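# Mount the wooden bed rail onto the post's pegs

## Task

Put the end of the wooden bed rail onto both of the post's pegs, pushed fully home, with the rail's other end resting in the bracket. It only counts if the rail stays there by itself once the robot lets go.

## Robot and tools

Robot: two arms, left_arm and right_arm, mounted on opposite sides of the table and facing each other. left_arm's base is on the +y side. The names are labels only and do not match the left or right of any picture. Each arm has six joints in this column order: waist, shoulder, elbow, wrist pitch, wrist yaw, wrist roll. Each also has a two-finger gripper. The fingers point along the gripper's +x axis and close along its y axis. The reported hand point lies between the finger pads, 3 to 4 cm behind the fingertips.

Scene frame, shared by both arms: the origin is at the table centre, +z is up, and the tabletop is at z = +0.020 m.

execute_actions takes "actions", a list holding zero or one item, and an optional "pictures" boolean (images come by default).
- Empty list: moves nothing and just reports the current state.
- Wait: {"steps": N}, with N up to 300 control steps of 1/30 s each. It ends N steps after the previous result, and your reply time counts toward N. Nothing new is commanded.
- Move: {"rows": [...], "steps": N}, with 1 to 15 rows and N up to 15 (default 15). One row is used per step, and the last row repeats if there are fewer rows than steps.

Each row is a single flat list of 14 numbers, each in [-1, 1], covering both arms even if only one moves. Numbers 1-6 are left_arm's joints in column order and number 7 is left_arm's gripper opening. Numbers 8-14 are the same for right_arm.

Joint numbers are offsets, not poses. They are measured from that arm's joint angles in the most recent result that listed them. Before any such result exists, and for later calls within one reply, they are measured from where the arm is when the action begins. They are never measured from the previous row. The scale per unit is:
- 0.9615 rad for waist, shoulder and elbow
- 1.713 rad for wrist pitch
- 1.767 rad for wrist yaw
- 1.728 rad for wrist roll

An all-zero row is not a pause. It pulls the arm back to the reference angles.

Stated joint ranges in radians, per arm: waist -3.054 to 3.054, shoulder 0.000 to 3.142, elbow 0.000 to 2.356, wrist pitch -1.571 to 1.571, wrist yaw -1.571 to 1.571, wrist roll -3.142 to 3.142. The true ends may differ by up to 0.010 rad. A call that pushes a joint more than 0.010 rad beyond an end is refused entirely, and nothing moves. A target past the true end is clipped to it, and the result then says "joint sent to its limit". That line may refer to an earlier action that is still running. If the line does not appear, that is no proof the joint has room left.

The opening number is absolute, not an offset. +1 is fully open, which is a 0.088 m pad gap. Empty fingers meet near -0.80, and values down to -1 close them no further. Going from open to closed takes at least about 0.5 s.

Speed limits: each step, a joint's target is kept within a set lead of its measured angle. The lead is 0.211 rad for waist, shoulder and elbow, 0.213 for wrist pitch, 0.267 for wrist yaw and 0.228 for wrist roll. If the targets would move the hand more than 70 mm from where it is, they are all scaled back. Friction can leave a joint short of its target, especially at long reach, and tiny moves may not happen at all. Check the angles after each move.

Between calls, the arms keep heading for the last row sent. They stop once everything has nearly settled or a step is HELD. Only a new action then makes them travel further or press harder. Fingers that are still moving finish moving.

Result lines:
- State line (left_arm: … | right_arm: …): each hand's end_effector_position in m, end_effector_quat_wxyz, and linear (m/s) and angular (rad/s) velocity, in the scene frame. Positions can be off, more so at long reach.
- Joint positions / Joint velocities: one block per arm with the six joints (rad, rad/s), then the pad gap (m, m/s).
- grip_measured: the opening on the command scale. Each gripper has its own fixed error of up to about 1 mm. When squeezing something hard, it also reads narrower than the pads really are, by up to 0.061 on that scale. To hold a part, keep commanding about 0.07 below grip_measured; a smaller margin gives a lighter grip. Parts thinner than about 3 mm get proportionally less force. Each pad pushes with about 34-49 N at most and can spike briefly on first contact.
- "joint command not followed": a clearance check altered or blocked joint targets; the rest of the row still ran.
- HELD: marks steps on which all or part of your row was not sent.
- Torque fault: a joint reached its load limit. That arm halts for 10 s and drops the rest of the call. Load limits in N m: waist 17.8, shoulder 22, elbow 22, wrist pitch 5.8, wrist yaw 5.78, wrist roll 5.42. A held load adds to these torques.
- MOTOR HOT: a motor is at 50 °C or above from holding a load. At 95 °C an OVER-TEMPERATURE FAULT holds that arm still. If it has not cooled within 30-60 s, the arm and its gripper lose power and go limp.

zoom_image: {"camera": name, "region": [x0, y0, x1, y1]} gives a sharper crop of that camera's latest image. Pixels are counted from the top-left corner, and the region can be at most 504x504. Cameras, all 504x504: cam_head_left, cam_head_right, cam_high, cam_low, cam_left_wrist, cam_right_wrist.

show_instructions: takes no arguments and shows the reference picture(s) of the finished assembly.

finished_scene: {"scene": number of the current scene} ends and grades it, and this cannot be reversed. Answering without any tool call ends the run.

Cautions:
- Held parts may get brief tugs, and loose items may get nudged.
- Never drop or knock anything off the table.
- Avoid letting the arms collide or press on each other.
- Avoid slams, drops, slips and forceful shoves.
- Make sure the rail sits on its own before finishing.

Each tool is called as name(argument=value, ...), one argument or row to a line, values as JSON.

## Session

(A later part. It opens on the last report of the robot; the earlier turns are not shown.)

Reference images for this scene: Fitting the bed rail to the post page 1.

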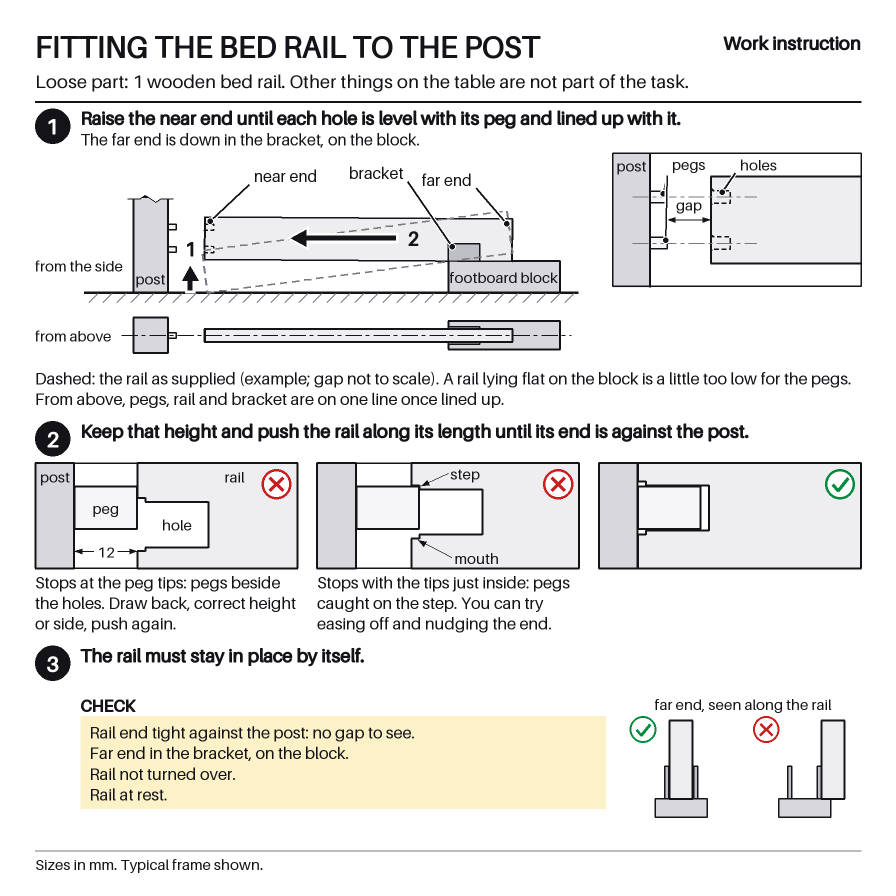

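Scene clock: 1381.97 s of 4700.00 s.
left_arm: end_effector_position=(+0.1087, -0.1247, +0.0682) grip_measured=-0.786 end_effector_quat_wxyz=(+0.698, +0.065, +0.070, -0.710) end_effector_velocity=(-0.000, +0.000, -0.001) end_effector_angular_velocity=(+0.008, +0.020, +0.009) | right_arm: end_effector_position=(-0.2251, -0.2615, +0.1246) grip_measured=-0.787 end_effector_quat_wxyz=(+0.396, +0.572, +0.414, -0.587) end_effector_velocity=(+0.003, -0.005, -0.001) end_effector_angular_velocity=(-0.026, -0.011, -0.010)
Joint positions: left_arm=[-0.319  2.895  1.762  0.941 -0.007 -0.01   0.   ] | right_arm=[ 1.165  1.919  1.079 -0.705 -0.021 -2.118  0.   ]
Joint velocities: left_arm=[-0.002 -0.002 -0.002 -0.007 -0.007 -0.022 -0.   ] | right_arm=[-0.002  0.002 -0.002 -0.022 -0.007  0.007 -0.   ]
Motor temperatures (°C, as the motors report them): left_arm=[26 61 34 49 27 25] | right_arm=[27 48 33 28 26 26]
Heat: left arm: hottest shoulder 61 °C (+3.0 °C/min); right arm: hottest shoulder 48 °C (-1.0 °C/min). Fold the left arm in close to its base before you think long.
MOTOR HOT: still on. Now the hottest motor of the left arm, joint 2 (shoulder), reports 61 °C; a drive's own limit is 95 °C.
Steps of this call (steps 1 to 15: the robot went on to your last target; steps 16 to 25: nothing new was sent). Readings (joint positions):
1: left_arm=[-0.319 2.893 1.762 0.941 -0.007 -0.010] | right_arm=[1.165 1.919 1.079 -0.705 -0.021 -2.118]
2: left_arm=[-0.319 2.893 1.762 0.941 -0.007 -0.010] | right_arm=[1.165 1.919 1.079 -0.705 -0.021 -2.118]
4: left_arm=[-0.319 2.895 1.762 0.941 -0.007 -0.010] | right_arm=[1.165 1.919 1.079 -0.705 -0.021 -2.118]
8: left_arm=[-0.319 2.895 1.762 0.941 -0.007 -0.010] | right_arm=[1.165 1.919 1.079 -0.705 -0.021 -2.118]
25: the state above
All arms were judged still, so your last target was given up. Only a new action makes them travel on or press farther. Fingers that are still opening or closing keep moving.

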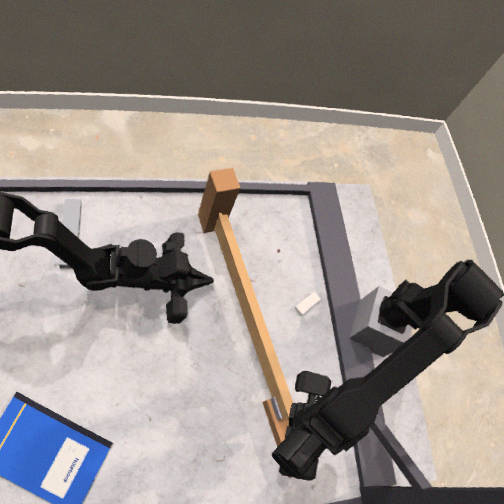

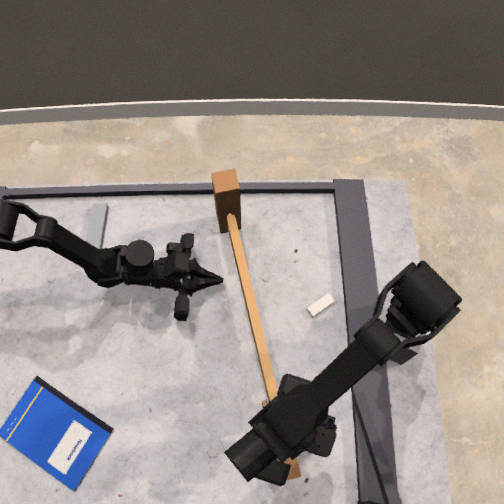

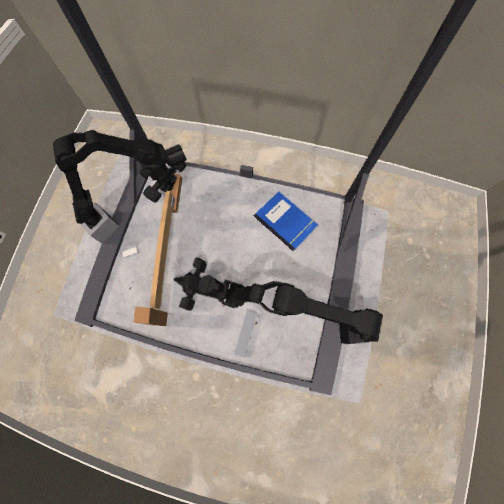

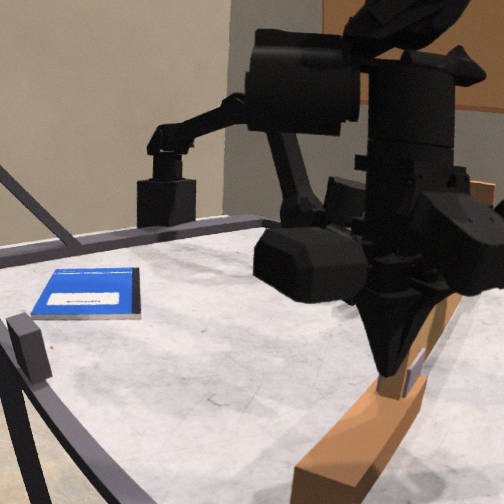

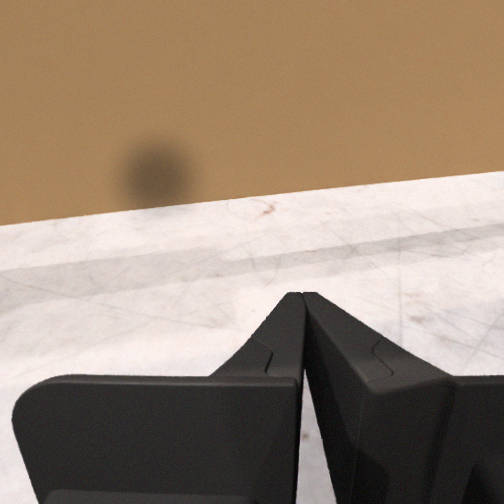

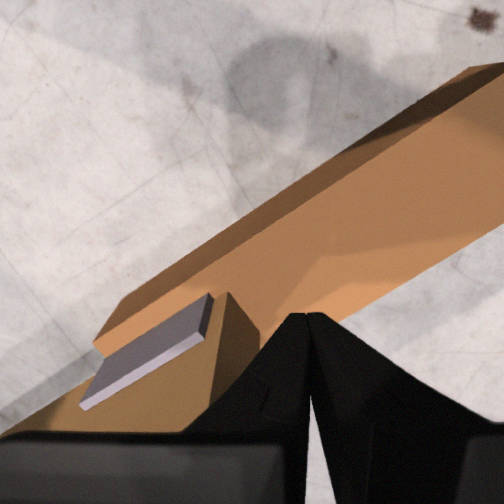

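execute_actions(
  actions=[
    {"rows": [[0,0.12,0.05,0.0,0,0,-1, 0,0,0,0,0,0,-1]], "steps": 15},
  ],
  pictures=false,
)

execute_actions(
  actions=[
    {"steps": 25},
  ],
  pictures=false,
)

Scene clock: 1386.23 s of 4700.00 s.
left_arm: end_effector_position=(+0.1086, -0.1295, +0.0596) grip_measured=-0.786 end_effector_quat_wxyz=(+0.698, +0.058, +0.063, -0.711) end_effector_velocity=(+0.002, +0.001, -0.004) end_effector_angular_velocity=(+0.012, +0.003, +0.020) | right_arm: end_effector_position=(-0.2251, -0.2615, +0.1246) grip_measured=-0.787 end_effector_quat_wxyz=(+0.396, +0.572, +0.414, -0.587) end_effector_velocity=(+0.003, -0.001, -0.001) end_effector_angular_velocity=(-0.005, -0.013, -0.010)
Joint positions: left_arm=[-0.319  2.949  1.82   0.958 -0.007 -0.01   0.   ] | right_arm=[ 1.165  1.919  1.079 -0.705 -0.021 -2.118  0.   ]
Joint velocities: left_arm=[-0.002  0.002 -0.002 -0.007 -0.022 -0.007 -0.   ] | right_arm=[-0.002  0.002 -0.002 -0.007  0.007  0.007 -0.   ]
Motor temperatures (°C, as the motors report them): left_arm=[26 61 34 49 27 25] | right_arm=[27 48 33 28 26 26]
Heat: left arm: hottest shoulder 61 °C (+3.0 °C/min); right arm: hottest shoulder 48 °C (+0.0 °C/min). Fold the left arm in close to its base before you think long.
MOTOR HOT: still on. Now the hottest motor of the left arm, joint 2 (shoulder), reports 61 °C; a drive's own limit is 95 °C.
Steps of this call (steps 1 to 90: nothing new was sent; then 0.77 s passed at rest; steps 91 to 105: all 15 steps of this action). Readings (joint positions):
91: left_arm=[-0.319 2.912 1.774 0.942 -0.007 -0.010] | right_arm=[1.165 1.919 1.079 -0.705 -0.021 -2.118]
92: left_arm=[-0.319 2.926 1.791 0.947 -0.007 -0.010] | right_arm=[1.165 1.919 1.079 -0.705 -0.021 -2.118]
94: left_arm=[-0.319 2.940 1.806 0.958 -0.007 -0.010] | right_arm=[1.165 1.919 1.079 -0.705 -0.021 -2.118]
98: left_arm=[-0.319 2.948 1.818 0.958 -0.007 -0.010] | right_arm=[1.165 1.919 1.079 -0.705 -0.021 -2.118]
105: the state above

Scene clock: 1387.07 s of 4700.00 s.
left_arm: end_effector_position=(+0.1086, -0.1295, +0.0596) grip_measured=-0.786 end_effector_quat_wxyz=(+0.698, +0.058, +0.063, -0.711) end_effector_velocity=(+0.001, +0.000, -0.001) end_effector_angular_velocity=(+0.007, +0.008, -0.004) | right_arm: end_effector_position=(-0.2251, -0.2615, +0.1246) grip_measured=-0.787 end_effector_quat_wxyz=(+0.396, +0.572, +0.414, -0.587) end_effector_velocity=(+0.000, -0.001, +0.001) end_effector_angular_velocity=(-0.006, +0.004, +0.005)
Joint positions: left_arm=[-0.319  2.949  1.82   0.958 -0.007 -0.01   0.   ] | right_arm=[ 1.165  1.919  1.079 -0.705 -0.021 -2.118  0.   ]
Joint velocities: left_arm=[ 0.002 -0.002 -0.002 -0.007  0.007 -0.007  0.   ] | right_arm=[-0.002 -0.002  0.002 -0.007 -0.007 -0.007 -0.   ]
Motor temperatures (°C, as the motors report them): left_arm=[26 61 34 48 27 25] | right_arm=[27 48 33 28 26 26]
Heat: left arm: hottest shoulder 61 °C (+3.0 °C/min); right arm: hottest shoulder 48 °C (+0.0 °C/min). Fold the left arm in close to its base before you think long.
MOTOR HOT: still on. Now the hottest motor of the left arm, joint 2 (shoulder), reports 61 °C; a drive's own limit is 95 °C.
Steps of this call (steps 1 to 15: the robot went on to your last target; steps 16 to 25: nothing new was sent). Readings (joint positions):
1: left_arm=[-0.319 2.949 1.820 0.958 -0.007 -0.010] | right_arm=[1.165 1.919 1.079 -0.705 -0.021 -2.118]
2: left_arm=[-0.319 2.949 1.820 0.958 -0.007 -0.010] | right_arm=[1.165 1.919 1.079 -0.705 -0.021 -2.118]
4: left_arm=[-0.319 2.949 1.820 0.958 -0.007 -0.010] | right_arm=[1.165 1.919 1.079 -0.705 -0.021 -2.118]
8: left_arm=[-0.319 2.949 1.820 0.958 -0.007 -0.010] | right_arm=[1.165 1.919 1.079 -0.705 -0.021 -2.118]
25: the state above
All arms were judged still, so your last target was given up. Only a new action makes them travel on or press farther. Fingers that are still opening or closing keep moving.

execute_actions(
  actions=[
    {"rows": [[0,0.06,0.15,-0.1,0,0,-1, 0,0,0,0,0,0,-1]], "steps": 15},
  ],
  pictures=false,
)

execute_actions(
  actions=[
    {"steps": 25},
  ],
)

Scene clock: 1390.80 s of 4700.00 s.
left_arm: end_effector_position=(+0.1080, -0.1506, +0.0649) grip_measured=-0.786 end_effector_quat_wxyz=(+0.697, +0.074, +0.078, -0.709) end_effector_velocity=(+0.002, -0.001, -0.000) end_effector_angular_velocity=(+0.003, +0.017, +0.024) | right_arm: end_effector_position=(-0.2251, -0.2615, +0.1246) grip_measured=-0.787 end_effector_quat_wxyz=(+0.396, +0.572, +0.414, -0.587) end_effector_velocity=(+0.001, -0.002, +0.000) end_effector_angular_velocity=(-0.010, +0.001, +0.005)
Joint positions: left_arm=[-0.319  2.97   1.96   0.795 -0.007 -0.009  0.   ] | right_arm=[ 1.165  1.919  1.079 -0.705 -0.021 -2.118  0.   ]
Joint velocities: left_arm=[-0.002  0.002  0.007 -0.007 -0.022 -0.022 -0.   ] | right_arm=[-0.002 -0.002 -0.002 -0.007 -0.007 -0.007  0.   ]
Motor temperatures (°C, as the motors report them): left_arm=[26 60 34 48 27 25] | right_arm=[27 48 33 28 26 26]
Heat: left arm: hottest shoulder 60 °C (+2.0 °C/min); right arm: hottest shoulder 48 °C (+0.0 °C/min). Fold the left arm in close to its base before you think long.
MOTOR HOT: still on. Now the hottest motor of the left arm, joint 2 (shoulder), reports 60 °C; a drive's own limit is 95 °C.
Steps of this call (steps 1 to 90: nothing new was sent; then 0.23 s passed at rest; steps 91 to 105: all 15 steps of this action). Readings (joint positions):
91: left_arm=[-0.319 2.951 1.853 0.924 -0.007 -0.009] | right_arm=[1.165 1.919 1.079 -0.705 -0.021 -2.118]
92: left_arm=[-0.319 2.956 1.892 0.868 -0.007 -0.009] | right_arm=[1.165 1.919 1.079 -0.705 -0.021 -2.118]
94: left_arm=[-0.319 2.963 1.932 0.829 -0.007 -0.009] | right_arm=[1.165 1.919 1.079 -0.705 -0.021 -2.118]
98: left_arm=[-0.319 2.969 1.954 0.803 -0.007 -0.009] | right_arm=[1.165 1.919 1.079 -0.705 -0.021 -2.118]
105: the state above

Scene clock: 1391.63 s of 4700.00 s.
left_arm: end_effector_position=(+0.1080, -0.1507, +0.0650) grip_measured=-0.786 end_effector_quat_wxyz=(+0.697, +0.074, +0.078, -0.709) end_effector_velocity=(-0.004, +0.002, -0.003) end_effector_angular_velocity=(+0.012, +0.005, +0.001) | right_arm: end_effector_position=(-0.2251, -0.2615, +0.1246) grip_measured=-0.787 end_effector_quat_wxyz=(+0.396, +0.572, +0.414, -0.587) end_effector_velocity=(+0.001, -0.002, +0.000) end_effector_angular_velocity=(-0.011, +0.001, -0.010)
Joint positions: left_arm=[-0.319  2.97   1.96   0.794 -0.007 -0.009  0.   ] | right_arm=[ 1.165  1.919  1.079 -0.705 -0.021 -2.118  0.   ]
Joint velocities: left_arm=[-0.007 -0.002 -0.007 -0.007 -0.007 -0.007  0.   ] | right_arm=[-0.002 -0.002 -0.002 -0.007 -0.007  0.007 -0.   ]
Motor temperatures (°C, as the motors report them): left_arm=[26 60 34 48 27 25] | right_arm=[27 48 33 28 26 26]
Heat: left arm: hottest shoulder 60 °C (+2.0 °C/min); right arm: hottest shoulder 48 °C (+0.0 °C/min). Fold the left arm in close to its base before you think long.
MOTOR HOT: still on. Now the hottest motor of the left arm, joint 2 (shoulder), reports 60 °C; a drive's own limit is 95 °C.
Steps of this call (steps 1 to 15: the robot went on to your last target; steps 16 to 25: nothing new was sent). Readings (joint positions):
1: left_arm=[-0.319 2.970 1.960 0.795 -0.007 -0.009] | right_arm=[1.165 1.919 1.079 -0.705 -0.021 -2.118]
2: left_arm=[-0.319 2.970 1.960 0.795 -0.007 -0.009] | right_arm=[1.165 1.919 1.079 -0.705 -0.021 -2.118]
4: left_arm=[-0.319 2.970 1.960 0.794 -0.007 -0.009] | right_arm=[1.165 1.919 1.079 -0.705 -0.021 -2.118]
8: left_arm=[-0.319 2.970 1.960 0.794 -0.007 -0.009] | right_arm=[1.165 1.919 1.079 -0.705 -0.021 -2.118]
25: the state above
All arms were judged still, so your last target was given up. Only a new action makes them travel on or press farther. Fingers that are still opening or closing keep moving.

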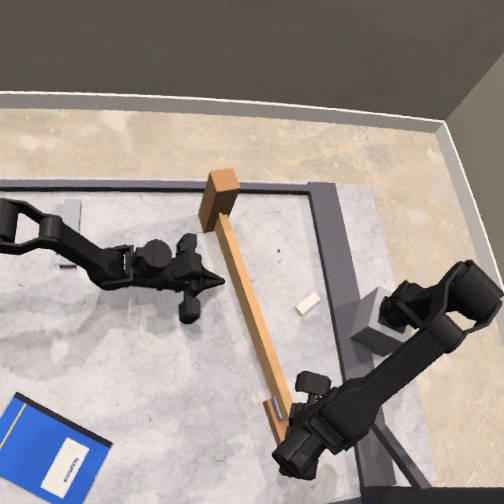

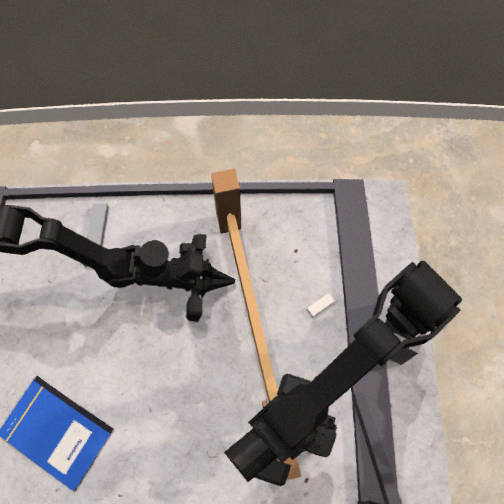

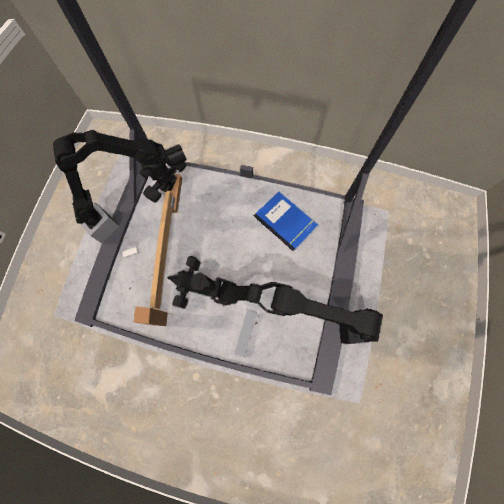

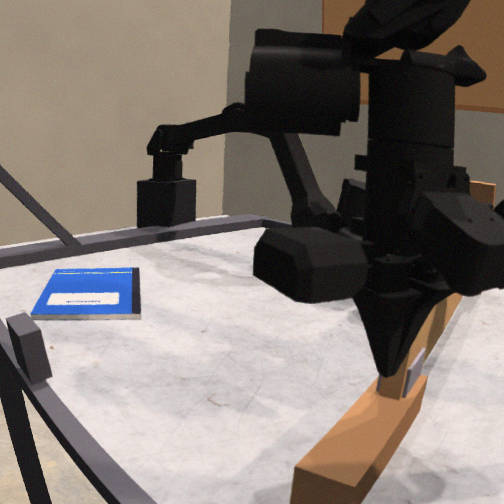

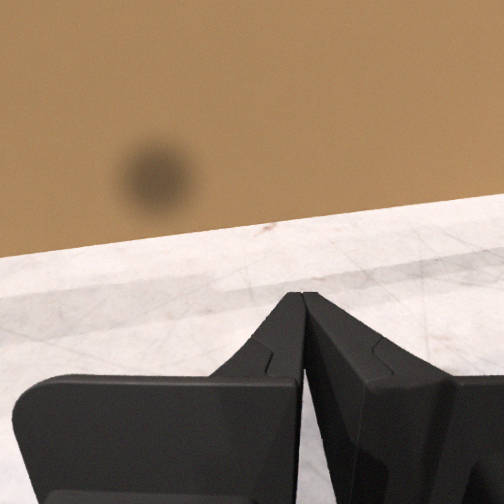

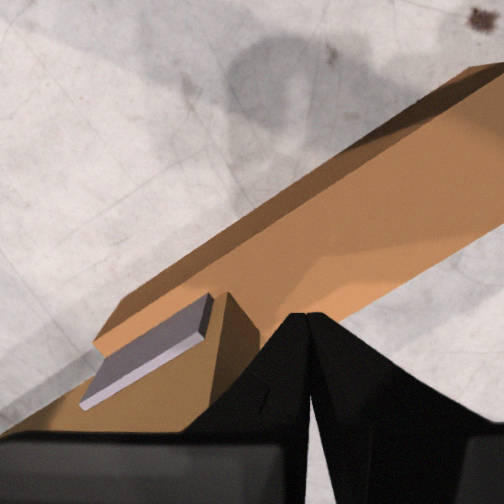

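execute_actions(
  actions=[
    {"rows": [[0,0.05,0.12,-0.1,0,0,-1, 0,0,0,0,0,0,-1]], "steps": 15},
  ],
  pictures=false,
)

execute_actions(
  actions=[
    {"steps": 25},
  ],
)

Scene clock: 1395.10 s of 4700.00 s.
left_arm: end_effector_position=(+0.1077, -0.1631, +0.0641) grip_measured=-0.786 end_effector_quat_wxyz=(+0.694, +0.099, +0.103, -0.706) end_effector_velocity=(-0.001, +0.001, -0.001) end_effector_angular_velocity=(+0.007, +0.005, +0.007) | right_arm: end_effector_position=(-0.2251, -0.2615, +0.1246) grip_measured=-0.787 end_effector_quat_wxyz=(+0.396, +0.572, +0.414, -0.587) end_effector_velocity=(+0.001, -0.001, +0.002) end_effector_angular_velocity=(-0.006, +0.004, +0.005)
Joint positions: left_arm=[-0.319  2.984  2.068  0.63  -0.007 -0.009  0.   ] | right_arm=[ 1.165  1.919  1.079 -0.705 -0.021 -2.118  0.   ]
Joint velocities: left_arm=[-0.002 -0.002 -0.002 -0.007 -0.007 -0.007 -0.   ] | right_arm=[-0.002 -0.007 -0.002 -0.007 -0.007 -0.007 -0.   ]
Motor temperatures (°C, as the motors report them): left_arm=[26 60 34 47 27 25] | right_arm=[27 48 33 28 26 26]
Heat: left arm: hottest shoulder 60 °C (+2.0 °C/min); right arm: hottest shoulder 48 °C (+0.0 °C/min). Fold the left arm in close to its base before you think long.
MOTOR HOT: still on. Now the hottest motor of the left arm, joint 2 (shoulder), reports 60 °C; a drive's own limit is 95 °C.
Steps of this call (steps 1 to 89: nothing new was sent; steps 90 to 104: all 15 steps of this action). Readings (joint positions):
90: left_arm=[-0.319 2.973 1.986 0.755 -0.007 -0.009] | right_arm=[1.165 1.919 1.079 -0.705 -0.021 -2.118]
91: left_arm=[-0.319 2.975 2.016 0.706 -0.007 -0.009] | right_arm=[1.165 1.919 1.079 -0.705 -0.021 -2.118]
93: left_arm=[-0.319 2.977 2.047 0.667 -0.007 -0.009] | right_arm=[1.165 1.919 1.079 -0.705 -0.021 -2.118]
97: left_arm=[-0.319 2.982 2.064 0.636 -0.007 -0.009] | right_arm=[1.165 1.919 1.079 -0.705 -0.021 -2.118]
104: the state above

Scene clock: 1395.93 s of 4700.00 s.
left_arm: end_effector_position=(+0.1077, -0.1631, +0.0641) grip_measured=-0.786 end_effector_quat_wxyz=(+0.694, +0.099, +0.103, -0.706) end_effector_velocity=(-0.001, +0.001, -0.001) end_effector_angular_velocity=(+0.007, +0.005, +0.007) | right_arm: end_effector_position=(-0.2251, -0.2615, +0.1246) grip_measured=-0.787 end_effector_quat_wxyz=(+0.396, +0.572, +0.414, -0.587) end_effector_velocity=(-0.001, +0.001, +0.002) end_effector_angular_velocity=(+0.005, +0.013, -0.010)
Joint positions: left_arm=[-0.319  2.984  2.068  0.629 -0.007 -0.009  0.   ] | right_arm=[ 1.165  1.919  1.079 -0.705 -0.021 -2.118  0.   ]
Joint velocities: left_arm=[-0.002 -0.002 -0.002 -0.007 -0.007 -0.007 -0.   ] | right_arm=[-0.002 -0.007 -0.002  0.007 -0.007  0.007 -0.   ]
Motor temperatures (°C, as the motors report them): left_arm=[26 60 34 47 27 25] | right_arm=[27 48 33 28 26 26]
Heat: left arm: hottest shoulder 60 °C (+2.0 °C/min); right arm: hottest shoulder 48 °C (+0.0 °C/min). Fold the left arm in close to its base before you think long.
MOTOR HOT: still on. Now the hottest motor of the left arm, joint 2 (shoulder), reports 60 °C; a drive's own limit is 95 °C.
Steps of this call (steps 1 to 15: the robot went on to your last target; steps 16 to 25: nothing new was sent). Readings (joint positions):
1: left_arm=[-0.319 2.984 2.068 0.629 -0.007 -0.009] | right_arm=[1.165 1.919 1.079 -0.705 -0.021 -2.118]
2: left_arm=[-0.319 2.984 2.068 0.629 -0.007 -0.009] | right_arm=[1.165 1.919 1.079 -0.705 -0.021 -2.118]
4: left_arm=[-0.319 2.984 2.068 0.629 -0.007 -0.009] | right_arm=[1.165 1.919 1.079 -0.705 -0.021 -2.118]
8: left_arm=[-0.319 2.984 2.068 0.629 -0.007 -0.009] | right_arm=[1.165 1.919 1.079 -0.705 -0.021 -2.118]
25: the state above
All arms were judged still, so your last target was given up. Only a new action makes them travel on or press farther. Fingers that are still opening or closing keep moving.

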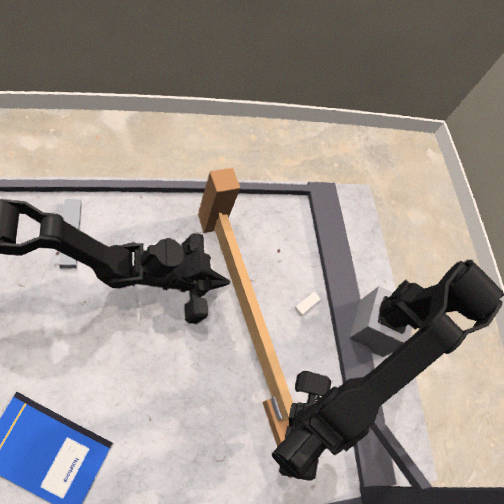

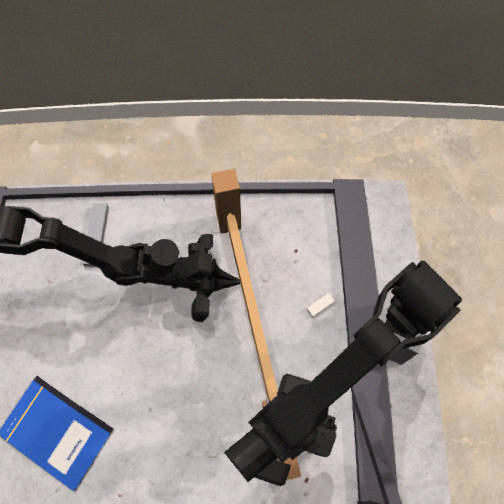

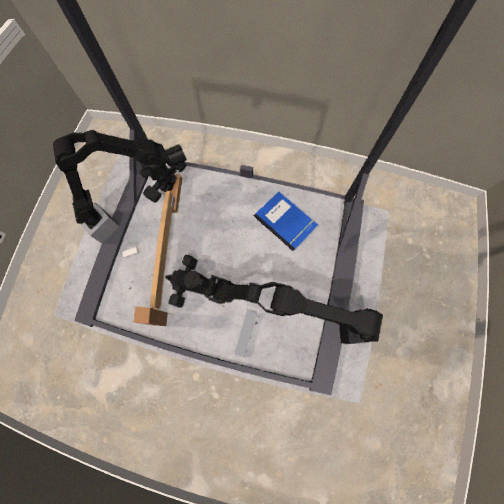

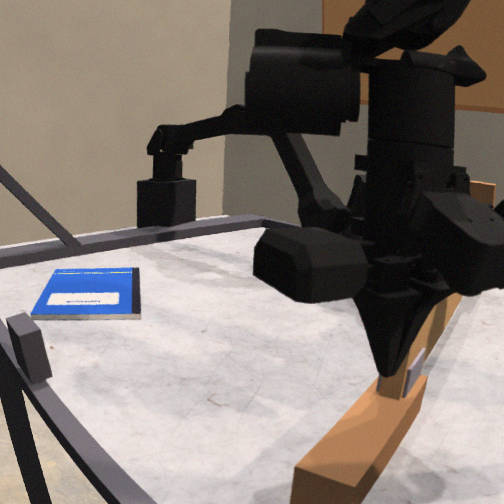

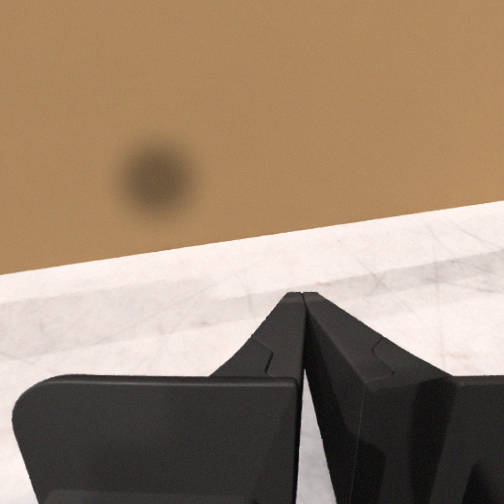

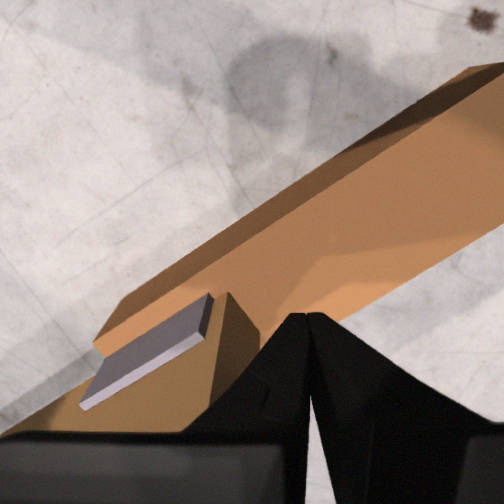

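execute_actions(
  actions=[
    {"rows": [[0,0.05,0.12,-0.075,0,0,-1, -0.025,0,0,0,0.012,0,-1]], "steps": 15},
  ],
  pictures=false,
)

execute_actions(
  actions=[
    {"steps": 25},
  ],
)

Scene clock: 1398.50 s of 4700.00 s.
left_arm: end_effector_position=(+0.1074, -0.1742, +0.0686) grip_measured=-0.786 end_effector_quat_wxyz=(+0.692, +0.113, +0.116, -0.704) end_effector_velocity=(-0.003, +0.005, -0.017) end_effector_angular_velocity=(+0.042, +0.008, -0.007) | right_arm: end_effector_position=(-0.2246, -0.2601, +0.1246) grip_measured=-0.787 end_effector_quat_wxyz=(+0.394, +0.572, +0.414, -0.589) end_effector_velocity=(+0.000, +0.002, +0.000) end_effector_angular_velocity=(+0.001, +0.010, +0.000)
Joint positions: left_arm=[-0.319  3.003  2.174  0.504 -0.007 -0.009  0.   ] | right_arm=[ 1.161  1.919  1.079 -0.701 -0.021 -2.118  0.   ]
Joint velocities: left_arm=[-0.002  0.017 -0.002 -0.022  0.007 -0.007 -0.   ] | right_arm=[-0.007 -0.002 -0.002  0.007 -0.007 -0.007 -0.   ]
Motor temperatures (°C, as the motors report them): left_arm=[26 60 35 47 27 25] | right_arm=[27 48 33 28 26 26]
Heat: left arm: hottest shoulder 60 °C (+2.0 °C/min); right arm: hottest shoulder 48 °C (+0.0 °C/min). Fold the left arm in close to its base before you think long.
MOTOR HOT: still on. Now the hottest motor of the left arm, joint 2 (shoulder), reports 60 °C; a drive's own limit is 95 °C.
Steps of this call (steps 1 to 62: nothing new was sent; steps 63 to 77: all 15 steps of this action). Readings (joint positions):
63: left_arm=[-0.319 2.988 2.094 0.596 -0.007 -0.009] | right_arm=[1.164 1.919 1.079 -0.705 -0.021 -2.118]
64: left_arm=[-0.319 2.993 2.121 0.562 -0.007 -0.009] | right_arm=[1.162 1.919 1.079 -0.703 -0.021 -2.118]
66: left_arm=[-0.319 2.996 2.151 0.533 -0.007 -0.009] | right_arm=[1.161 1.919 1.079 -0.701 -0.021 -2.118]
70: left_arm=[-0.319 2.997 2.171 0.512 -0.007 -0.009] | right_arm=[1.161 1.919 1.079 -0.701 -0.021 -2.118]
77: the state above

Scene clock: 1399.33 s of 4700.00 s.
left_arm: end_effector_position=(+0.1074, -0.1741, +0.0682) grip_measured=-0.786 end_effector_quat_wxyz=(+0.692, +0.113, +0.116, -0.704) end_effector_velocity=(-0.001, +0.001, +0.000) end_effector_angular_velocity=(-0.002, +0.005, +0.007) | right_arm: end_effector_position=(-0.2246, -0.2601, +0.1246) grip_measured=-0.787 end_effector_quat_wxyz=(+0.394, +0.572, +0.414, -0.589) end_effector_velocity=(-0.000, +0.003, +0.001) end_effector_angular_velocity=(+0.014, +0.002, +0.005)
Joint positions: left_arm=[-0.319  3.004  2.174  0.504 -0.007 -0.009  0.   ] | right_arm=[ 1.161  1.919  1.079 -0.701 -0.021 -2.118  0.   ]
Joint velocities: left_arm=[-0.002 -0.002 -0.007  0.007 -0.007 -0.007 -0.   ] | right_arm=[-0.002 -0.002  0.002  0.007  0.007 -0.007 -0.   ]
Motor temperatures (°C, as the motors report them): left_arm=[26 60 35 47 27 25] | right_arm=[27 48 33 28 26 26]
Heat: left arm: hottest shoulder 60 °C (+2.0 °C/min); right arm: hottest shoulder 48 °C (+1.0 °C/min). Fold the left arm in close to its base before you think long.
MOTOR HOT: still on. Now the hottest motor of the left arm, joint 2 (shoulder), reports 60 °C; a drive's own limit is 95 °C.
Steps of this call (steps 1 to 15: the robot went on to your last target; steps 16 to 25: nothing new was sent). Readings (joint positions):
1: left_arm=[-0.319 3.003 2.174 0.504 -0.007 -0.009] | right_arm=[1.161 1.919 1.079 -0.701 -0.021 -2.118]
2: left_arm=[-0.319 3.004 2.174 0.504 -0.007 -0.009] | right_arm=[1.161 1.919 1.079 -0.701 -0.021 -2.118]
4: left_arm=[-0.319 3.004 2.174 0.504 -0.007 -0.009] | right_arm=[1.161 1.919 1.079 -0.701 -0.021 -2.118]
8: left_arm=[-0.319 3.004 2.174 0.504 -0.007 -0.009] | right_arm=[1.161 1.919 1.079 -0.701 -0.021 -2.118]
25: the state above
All arms were judged still, so your last target was given up. Only a new action makes them travel on or press farther. Fingers that are still opening or closing keep moving.

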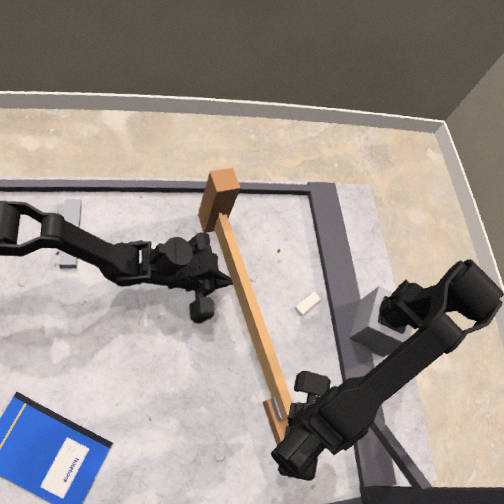

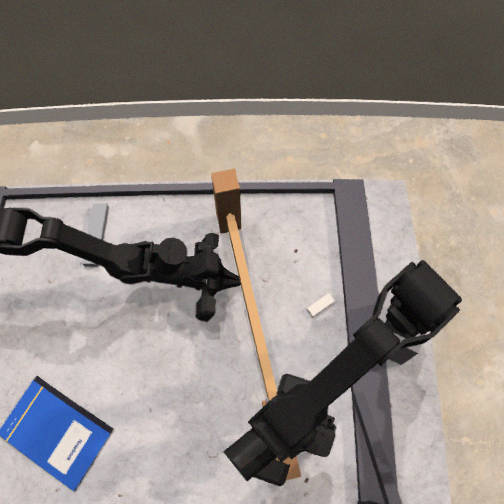

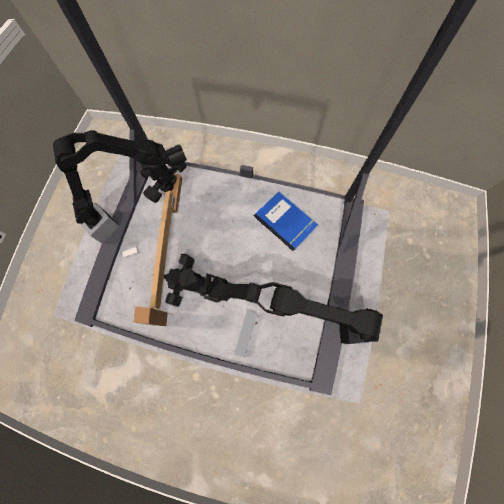

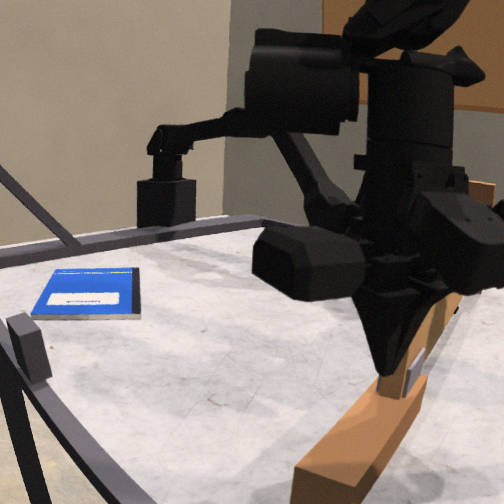

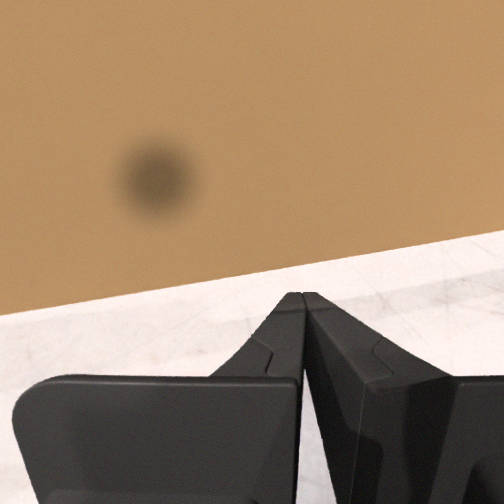

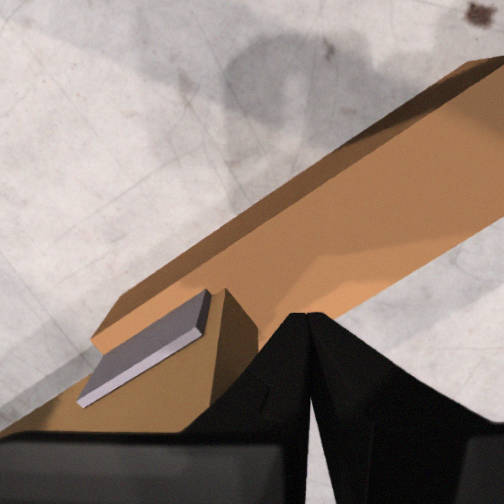

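execute_actions(
  actions=[
    {"rows": [[0,0,0,0.004,0,0,-1,-0.025,0,0,0,0.012,0,-1],[0,0,0,0.008,0,0,-1,-0.025,0,0,0,0.012,0,-1],[0,0,0,0.012,0,0,-1,-0.025,0,0,0,0.012,0,-1],[0,0,0,0.016,0,0,-1,-0.025,0,0,0,0.012,0,-1],[0,0,0,0.02,0,0,-1,-0.025,0,0,0,0.012,0,-1],[0,0,0,0.024,0,0,-1,-0.025,0,0,0,0.012,0,-1],[0,0,0,0.028,0,0,-1,-0.025,0,0,0,0.012,0,-1],[0,0,0,0.032,0,0,-1,-0.025,0,0,0,0.012,0,-1],[0,0,0,0.036,0,0,-1,-0.025,0,0,0,0.012,0,-1],[0,0,0,0.04,0,0,-1,-0.025,0,0,0,0.012,0,-1],[0,0,0,0.044,0,0,-1,-0.025,0,0,0,0.012,0,-1],[0,0,0,0.048,0,0,-1,-0.025,0,0,0,0.012,0,-1],[0,0,0,0.052,0,0,-1,-0.025,0,0,0,0.012,0,-1],[0,0,0,0.056,0,0,-1,-0.025,0,0,0,0.012,0,-1],[0,0,0,0.06,0,0,-1,-0.025,0,0,0,0.012,0,-1]], "steps": 15},
  ],
  pictures=false,
)

execute_actions(
  actions=[
    {"steps": 20},
  ],
)

Scene clock: 1407.03 s of 4700.00 s.
left_arm: end_effector_position=(+0.1073, -0.1787, +0.0837) grip_measured=-0.786 end_effector_quat_wxyz=(+0.695, +0.087, +0.091, -0.707) end_effector_velocity=(+0.003, -0.007, +0.027) end_effector_angular_velocity=(-0.124, +0.008, +0.011) | right_arm: end_effector_position=(-0.2247, -0.2591, +0.1246) grip_measured=-0.787 end_effector_quat_wxyz=(+0.392, +0.572, +0.415, -0.589) end_effector_velocity=(-0.003, -0.001, +0.000) end_effector_angular_velocity=(-0.007, +0.022, +0.020)
Joint positions: left_arm=[-0.319  3.004  2.174  0.578 -0.007 -0.009  0.   ] | right_arm=[ 1.159  1.919  1.079 -0.697 -0.021 -2.118  0.   ]
Joint velocities: left_arm=[ 0.002 -0.002 -0.002  0.125 -0.007 -0.007 -0.   ] | right_arm=[-0.002 -0.002 -0.002  0.007 -0.022 -0.022 -0.   ]
Motor temperatures (°C, as the motors report them): left_arm=[26 62 35 47 27 25] | right_arm=[27 48 33 28 26 26]
Heat: left arm: hottest shoulder 62 °C (+4.0 °C/min); right arm: hottest shoulder 48 °C (+1.0 °C/min). Fold the left arm in close to its base before you think long.
MOTOR HOT: still on. Now the hottest motor of the left arm, joint 2 (shoulder), reports 62 °C; a drive's own limit is 95 °C.
Steps of this call (steps 1 to 90: nothing new was sent; then 4.20 s passed at rest; steps 91 to 105: all 15 steps of this action). Readings (joint positions):
91: left_arm=[-0.319 3.004 2.174 0.504 -0.007 -0.009] | right_arm=[1.161 1.919 1.079 -0.700 -0.021 -2.118]
92: left_arm=[-0.319 3.004 2.174 0.505 -0.007 -0.009] | right_arm=[1.160 1.919 1.079 -0.699 -0.021 -2.118]
94: left_arm=[-0.319 3.004 2.174 0.515 -0.007 -0.009] | right_arm=[1.159 1.919 1.079 -0.697 -0.021 -2.118]
98: left_arm=[-0.319 3.004 2.174 0.541 -0.007 -0.009] | right_arm=[1.159 1.919 1.079 -0.697 -0.021 -2.118]
105: the state above

Scene clock: 1407.70 s of 4700.00 s.
left_arm: end_effector_position=(+0.1073, -0.1788, +0.0850) grip_measured=-0.786 end_effector_quat_wxyz=(+0.696, +0.084, +0.088, -0.708) end_effector_velocity=(+0.003, +0.000, -0.001) end_effector_angular_velocity=(+0.008, +0.019, +0.015) | right_arm: end_effector_position=(-0.2247, -0.2591, +0.1246) grip_measured=-0.787 end_effector_quat_wxyz=(+0.392, +0.572, +0.415, -0.589) end_effector_velocity=(-0.003, -0.001, +0.000) end_effector_angular_velocity=(-0.007, +0.022, +0.020)
Joint positions: left_arm=[-0.319  3.004  2.171  0.589 -0.007 -0.009  0.   ] | right_arm=[ 1.159  1.919  1.079 -0.697 -0.021 -2.118  0.   ]
Joint velocities: left_arm=[ 0.002 -0.002 -0.002 -0.007 -0.007 -0.022 -0.   ] | right_arm=[-0.002 -0.002 -0.002  0.007 -0.022 -0.022 -0.   ]
Motor temperatures (°C, as the motors report them): left_arm=[26 62 35 47 27 25] | right_arm=[27 48 33 28 26 26]
Heat: left arm: hottest shoulder 62 °C (+4.0 °C/min); right arm: hottest shoulder 48 °C (+1.0 °C/min). Fold the left arm in close to its base before you think long.
MOTOR HOT: still on. Now the hottest motor of the left arm, joint 2 (shoulder), reports 62 °C; a drive's own limit is 95 °C.
Steps of this call (steps 1 to 20: the robot went on to your last target). Readings (joint positions):
1: left_arm=[-0.319 3.004 2.174 0.581 -0.007 -0.009] | right_arm=[1.159 1.919 1.079 -0.697 -0.021 -2.118]
2: left_arm=[-0.319 3.004 2.173 0.583 -0.007 -0.009] | right_arm=[1.159 1.919 1.079 -0.697 -0.021 -2.118]
4: left_arm=[-0.319 3.004 2.172 0.586 -0.007 -0.009] | right_arm=[1.159 1.919 1.079 -0.697 -0.021 -2.118]
8: left_arm=[-0.319 3.004 2.172 0.589 -0.007 -0.009] | right_arm=[1.159 1.919 1.079 -0.697 -0.021 -2.118]
20: the state above

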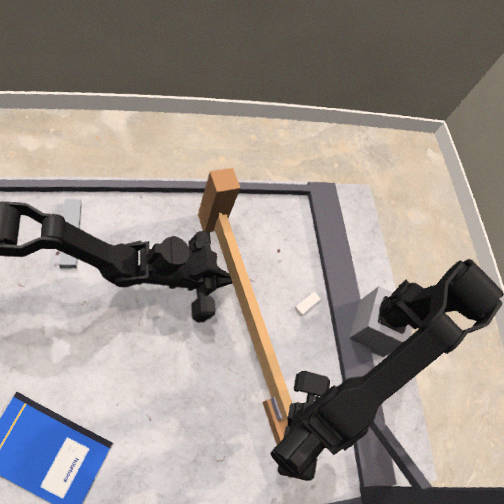

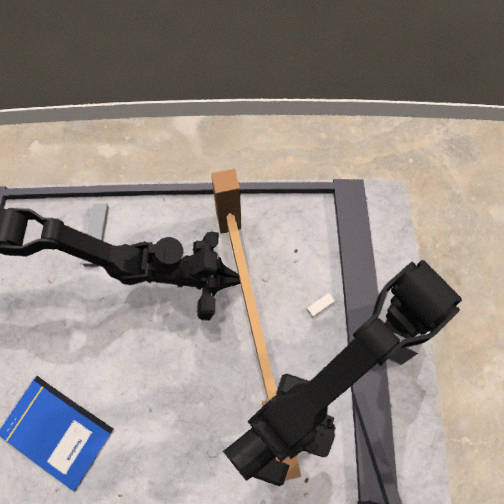

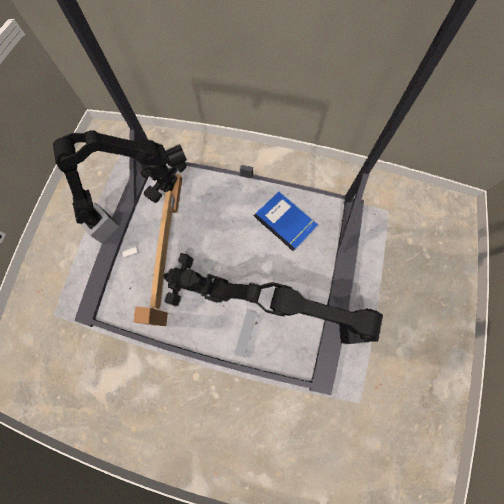

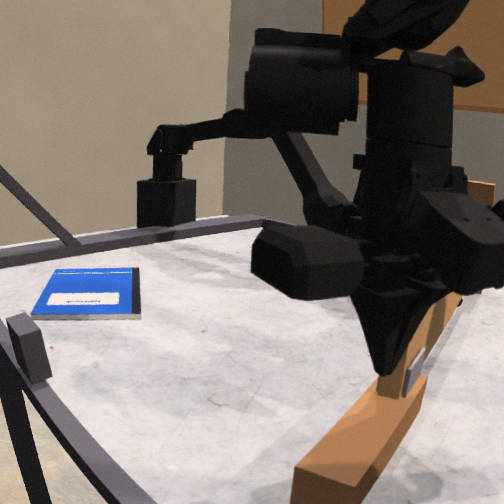

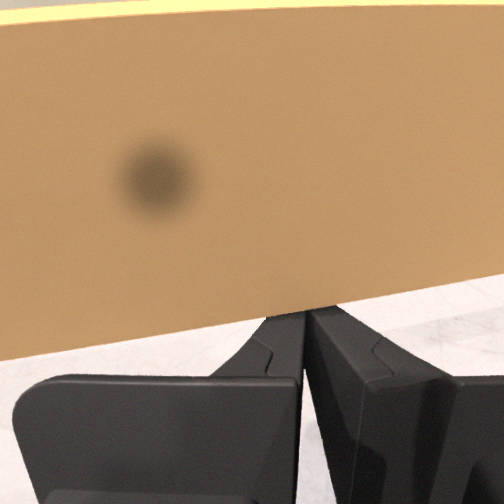

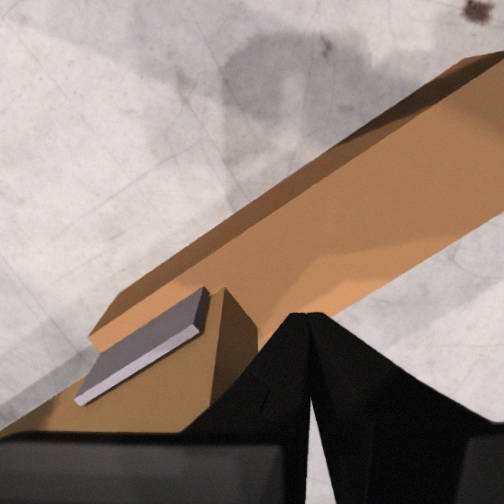

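execute_actions(
  actions=[
    {"rows": [[0,0,0,0.004,0,0,-1,0.012,0,0,0,0.012,0,-1],[0,0,0,0.004,0,0,-1,0.012,0,0,0,0.012,0,-1],[0,0,0,0.004,0,0,-1,0.012,0,0,0,0.012,0,-1],[0,0,0,0.004,0,0,-1,0.012,0,0,0,0.012,0,-1],[0,0,0,0.004,0,0,-1,0.012,0,0,0,0.012,0,-1],[0,0,0,0.004,0,0,-1,-0.035,-0.02,-0.02,0,0.012,0,-1]], "steps": 15},
  ],
  pictures=false,
)

execute_actions(
  actions=[
    {"rows": [[0,0,0,0.004,0,0,-1,0.012,0,0,0,0.012,0,-1],[0,0,0,0.004,0,0,-1,0.012,0,0,0,0.012,0,-1],[0,0,0,0.004,0,0,-1,0.012,0,0,0,0.012,0,-1],[0,0,0,0.004,0,0,-1,0.012,0,0,0,0.012,0,-1],[0,0,0,0.004,0,0,-1,0.012,0,0,0,0.012,0,-1],[0,0,0,0.004,0,0,-1,-0.035,-0.02,-0.02,0,0.012,0,-1]], "steps": 15},
  ],
  pictures=false,
)

execute_actions(
  actions=[
    {"rows": [[0,0,0,0.004,0,0,-1,0.012,0,0,0,0.012,0,-1],[0,0,0,0.004,0,0,-1,0.012,0,0,0,0.012,0,-1],[0,0,0,0.004,0,0,-1,0.012,0,0,0,0.012,0,-1],[0,0,0,0.004,0,0,-1,0.012,0,0,0,0.012,0,-1],[0,0,0,0.004,0,0,-1,0.012,0,0,0,0.012,0,-1],[0,0,0,0.004,0,0,-1,-0.035,-0.02,-0.02,0,0.012,0,-1]], "steps": 15},
  ],
  pictures=false,
)

Scene clock: 1416.43 s of 4700.00 s.
left_arm: end_effector_position=(+0.1073, -0.1785, +0.0841) grip_measured=-0.786 end_effector_quat_wxyz=(+0.696, +0.085, +0.089, -0.708) end_effector_velocity=(-0.001, +0.001, -0.004) end_effector_angular_velocity=(+0.012, +0.005, +0.006) | right_arm: end_effector_position=(-0.2205, -0.2531, +0.1274) grip_measured=-0.787 end_effector_quat_wxyz=(+0.381, +0.578, +0.415, -0.590) end_effector_velocity=(+0.000, +0.002, +0.002) end_effector_angular_velocity=(+0.005, +0.013, -0.014)
Joint positions: left_arm=[-0.319  3.004  2.17   0.588 -0.007 -0.009  0.   ] | right_arm=[ 1.141  1.909  1.077 -0.69  -0.014 -2.118  0.   ]
Joint velocities: left_arm=[-0.002  0.002 -0.002 -0.007 -0.007 -0.007  0.   ] | right_arm=[-0.007 -0.007 -0.002  0.007 -0.007  0.007 -0.   ]
Motor temperatures (°C, as the motors report them): left_arm=[26 66 36 51 27 25] | right_arm=[28 48 33 28 27 26]
Heat: left arm: hottest shoulder 66 °C (+8.0 °C/min); right arm: hottest shoulder 48 °C (+0.0 °C/min). Fold the left arm in close to its base before you think long.
MOTOR HOT: still on. Now the hottest motor of the left arm, joint 2 (shoulder), reports 66 °C; a drive's own limit is 95 °C.
Steps of this call (steps 1 to 15: the robot went on to your last target; steps 16 to 90: nothing new was sent; then 5.23 s passed at rest; steps 91 to 105: all 15 steps of this action). Readings (joint positions):
91: left_arm=[-0.319 3.004 2.171 0.589 -0.007 -0.009] | right_arm=[1.161 1.919 1.079 -0.697 -0.019 -2.118]
92: left_arm=[-0.319 3.004 2.170 0.589 -0.007 -0.009] | right_arm=[1.165 1.919 1.079 -0.697 -0.014 -2.118]
94: left_arm=[-0.319 3.004 2.170 0.589 -0.007 -0.009] | right_arm=[1.169 1.919 1.079 -0.697 -0.009 -2.118]
98: left_arm=[-0.319 3.004 2.170 0.588 -0.007 -0.009] | right_arm=[1.158 1.917 1.078 -0.693 -0.021 -2.118]
105: the state above

Scene clock: 1416.93 s of 4700.00 s.
left_arm: end_effector_position=(+0.1073, -0.1785, +0.0841) grip_measured=-0.786 end_effector_quat_wxyz=(+0.696, +0.085, +0.089, -0.708) end_effector_velocity=(+0.003, -0.000, +0.003) end_effector_angular_velocity=(-0.007, +0.006, +0.011) | right_arm: end_effector_position=(-0.2169, -0.2470, +0.1305) grip_measured=-0.787 end_effector_quat_wxyz=(+0.369, +0.584, +0.417, -0.591) end_effector_velocity=(-0.000, -0.003, +0.000) end_effector_angular_velocity=(-0.009, +0.000, +0.025)
Joint positions: left_arm=[-0.319  3.004  2.17   0.588 -0.007 -0.009  0.   ] | right_arm=[ 1.125  1.899  1.077 -0.682 -0.006 -2.118  0.   ]
Joint velocities: left_arm=[ 0.002 -0.007 -0.007  0.007 -0.007 -0.007 -0.   ] | right_arm=[ 0.002 -0.002 -0.002 -0.007 -0.007 -0.022  0.   ]
Motor temperatures (°C, as the motors report them): left_arm=[26 67 36 51 27 25] | right_arm=[28 48 33 28 27 26]
Heat: left arm: hottest shoulder 67 °C (+9.1 °C/min); right arm: hottest shoulder 48 °C (+0.0 °C/min). Fold the left arm in close to its base before you think long.
MOTOR HOT: still on. Now the hottest motor of the left arm, joint 2 (shoulder), reports 67 °C; a drive's own limit is 95 °C.
Steps of this call (steps 1 to 15: all 15 steps of this action). Readings (joint positions):
1: left_arm=[-0.319 3.004 2.170 0.588 -0.007 -0.009] | right_arm=[1.143 1.909 1.077 -0.689 -0.013 -2.118]
2: left_arm=[-0.319 3.004 2.170 0.588 -0.007 -0.009] | right_arm=[1.146 1.909 1.077 -0.689 -0.008 -2.118]
4: left_arm=[-0.319 3.004 2.170 0.588 -0.007 -0.009] | right_arm=[1.150 1.909 1.077 -0.688 -0.001 -2.118]
8: left_arm=[-0.319 3.004 2.170 0.588 -0.007 -0.009] | right_arm=[1.136 1.905 1.077 -0.685 -0.005 -2.118]
15: the state above

Scene clock: 1417.43 s of 4700.00 s.
left_arm: end_effector_position=(+0.1073, -0.1785, +0.0841) grip_measured=-0.786 end_effector_quat_wxyz=(+0.696, +0.085, +0.089, -0.708) end_effector_velocity=(-0.001, +0.001, -0.003) end_effector_angular_velocity=(+0.012, +0.005, +0.006) | right_arm: end_effector_position=(-0.2130, -0.2408, +0.1338) grip_measured=-0.787 end_effector_quat_wxyz=(+0.358, +0.590, +0.418, -0.591) end_effector_velocity=(-0.001, -0.003, +0.002) end_effector_angular_velocity=(-0.014, +0.016, +0.007)
Joint positions: left_arm=[-0.319  3.004  2.17   0.588 -0.007 -0.009  0.   ] | right_arm=[ 1.108  1.889  1.077 -0.675  0.002 -2.118  0.   ]
Joint velocities: left_arm=[-0.002 -0.002 -0.007 -0.007 -0.007 -0.007  0.   ] | right_arm=[-0.002 -0.007 -0.002 -0.007 -0.022 -0.007  0.   ]
Motor temperatures (°C, as the motors report them): left_arm=[26 67 36 51 27 25] | right_arm=[28 48 33 28 27 26]
Heat: left arm: hottest shoulder 67 °C (+9.0 °C/min); right arm: hottest shoulder 48 °C (+0.0 °C/min). Fold the left arm in close to its base before you think long.
MOTOR HOT: still on. Now the hottest motor of the left arm, joint 2 (shoulder), reports 67 °C; a drive's own limit is 95 °C.
Steps of this call (steps 1 to 15: all 15 steps of this action). Readings (joint positions):
1: left_arm=[-0.319 3.004 2.170 0.588 -0.007 -0.009] | right_arm=[1.126 1.899 1.077 -0.681 -0.005 -2.118]
2: left_arm=[-0.319 3.004 2.170 0.588 -0.007 -0.009] | right_arm=[1.129 1.899 1.077 -0.681 -0.000 -2.118]
4: left_arm=[-0.319 3.004 2.170 0.588 -0.007 -0.009] | right_arm=[1.133 1.899 1.077 -0.681 0.006 -2.118]
8: left_arm=[-0.319 3.004 2.170 0.588 -0.007 -0.009] | right_arm=[1.120 1.895 1.077 -0.677 0.002 -2.118]
15: the state above


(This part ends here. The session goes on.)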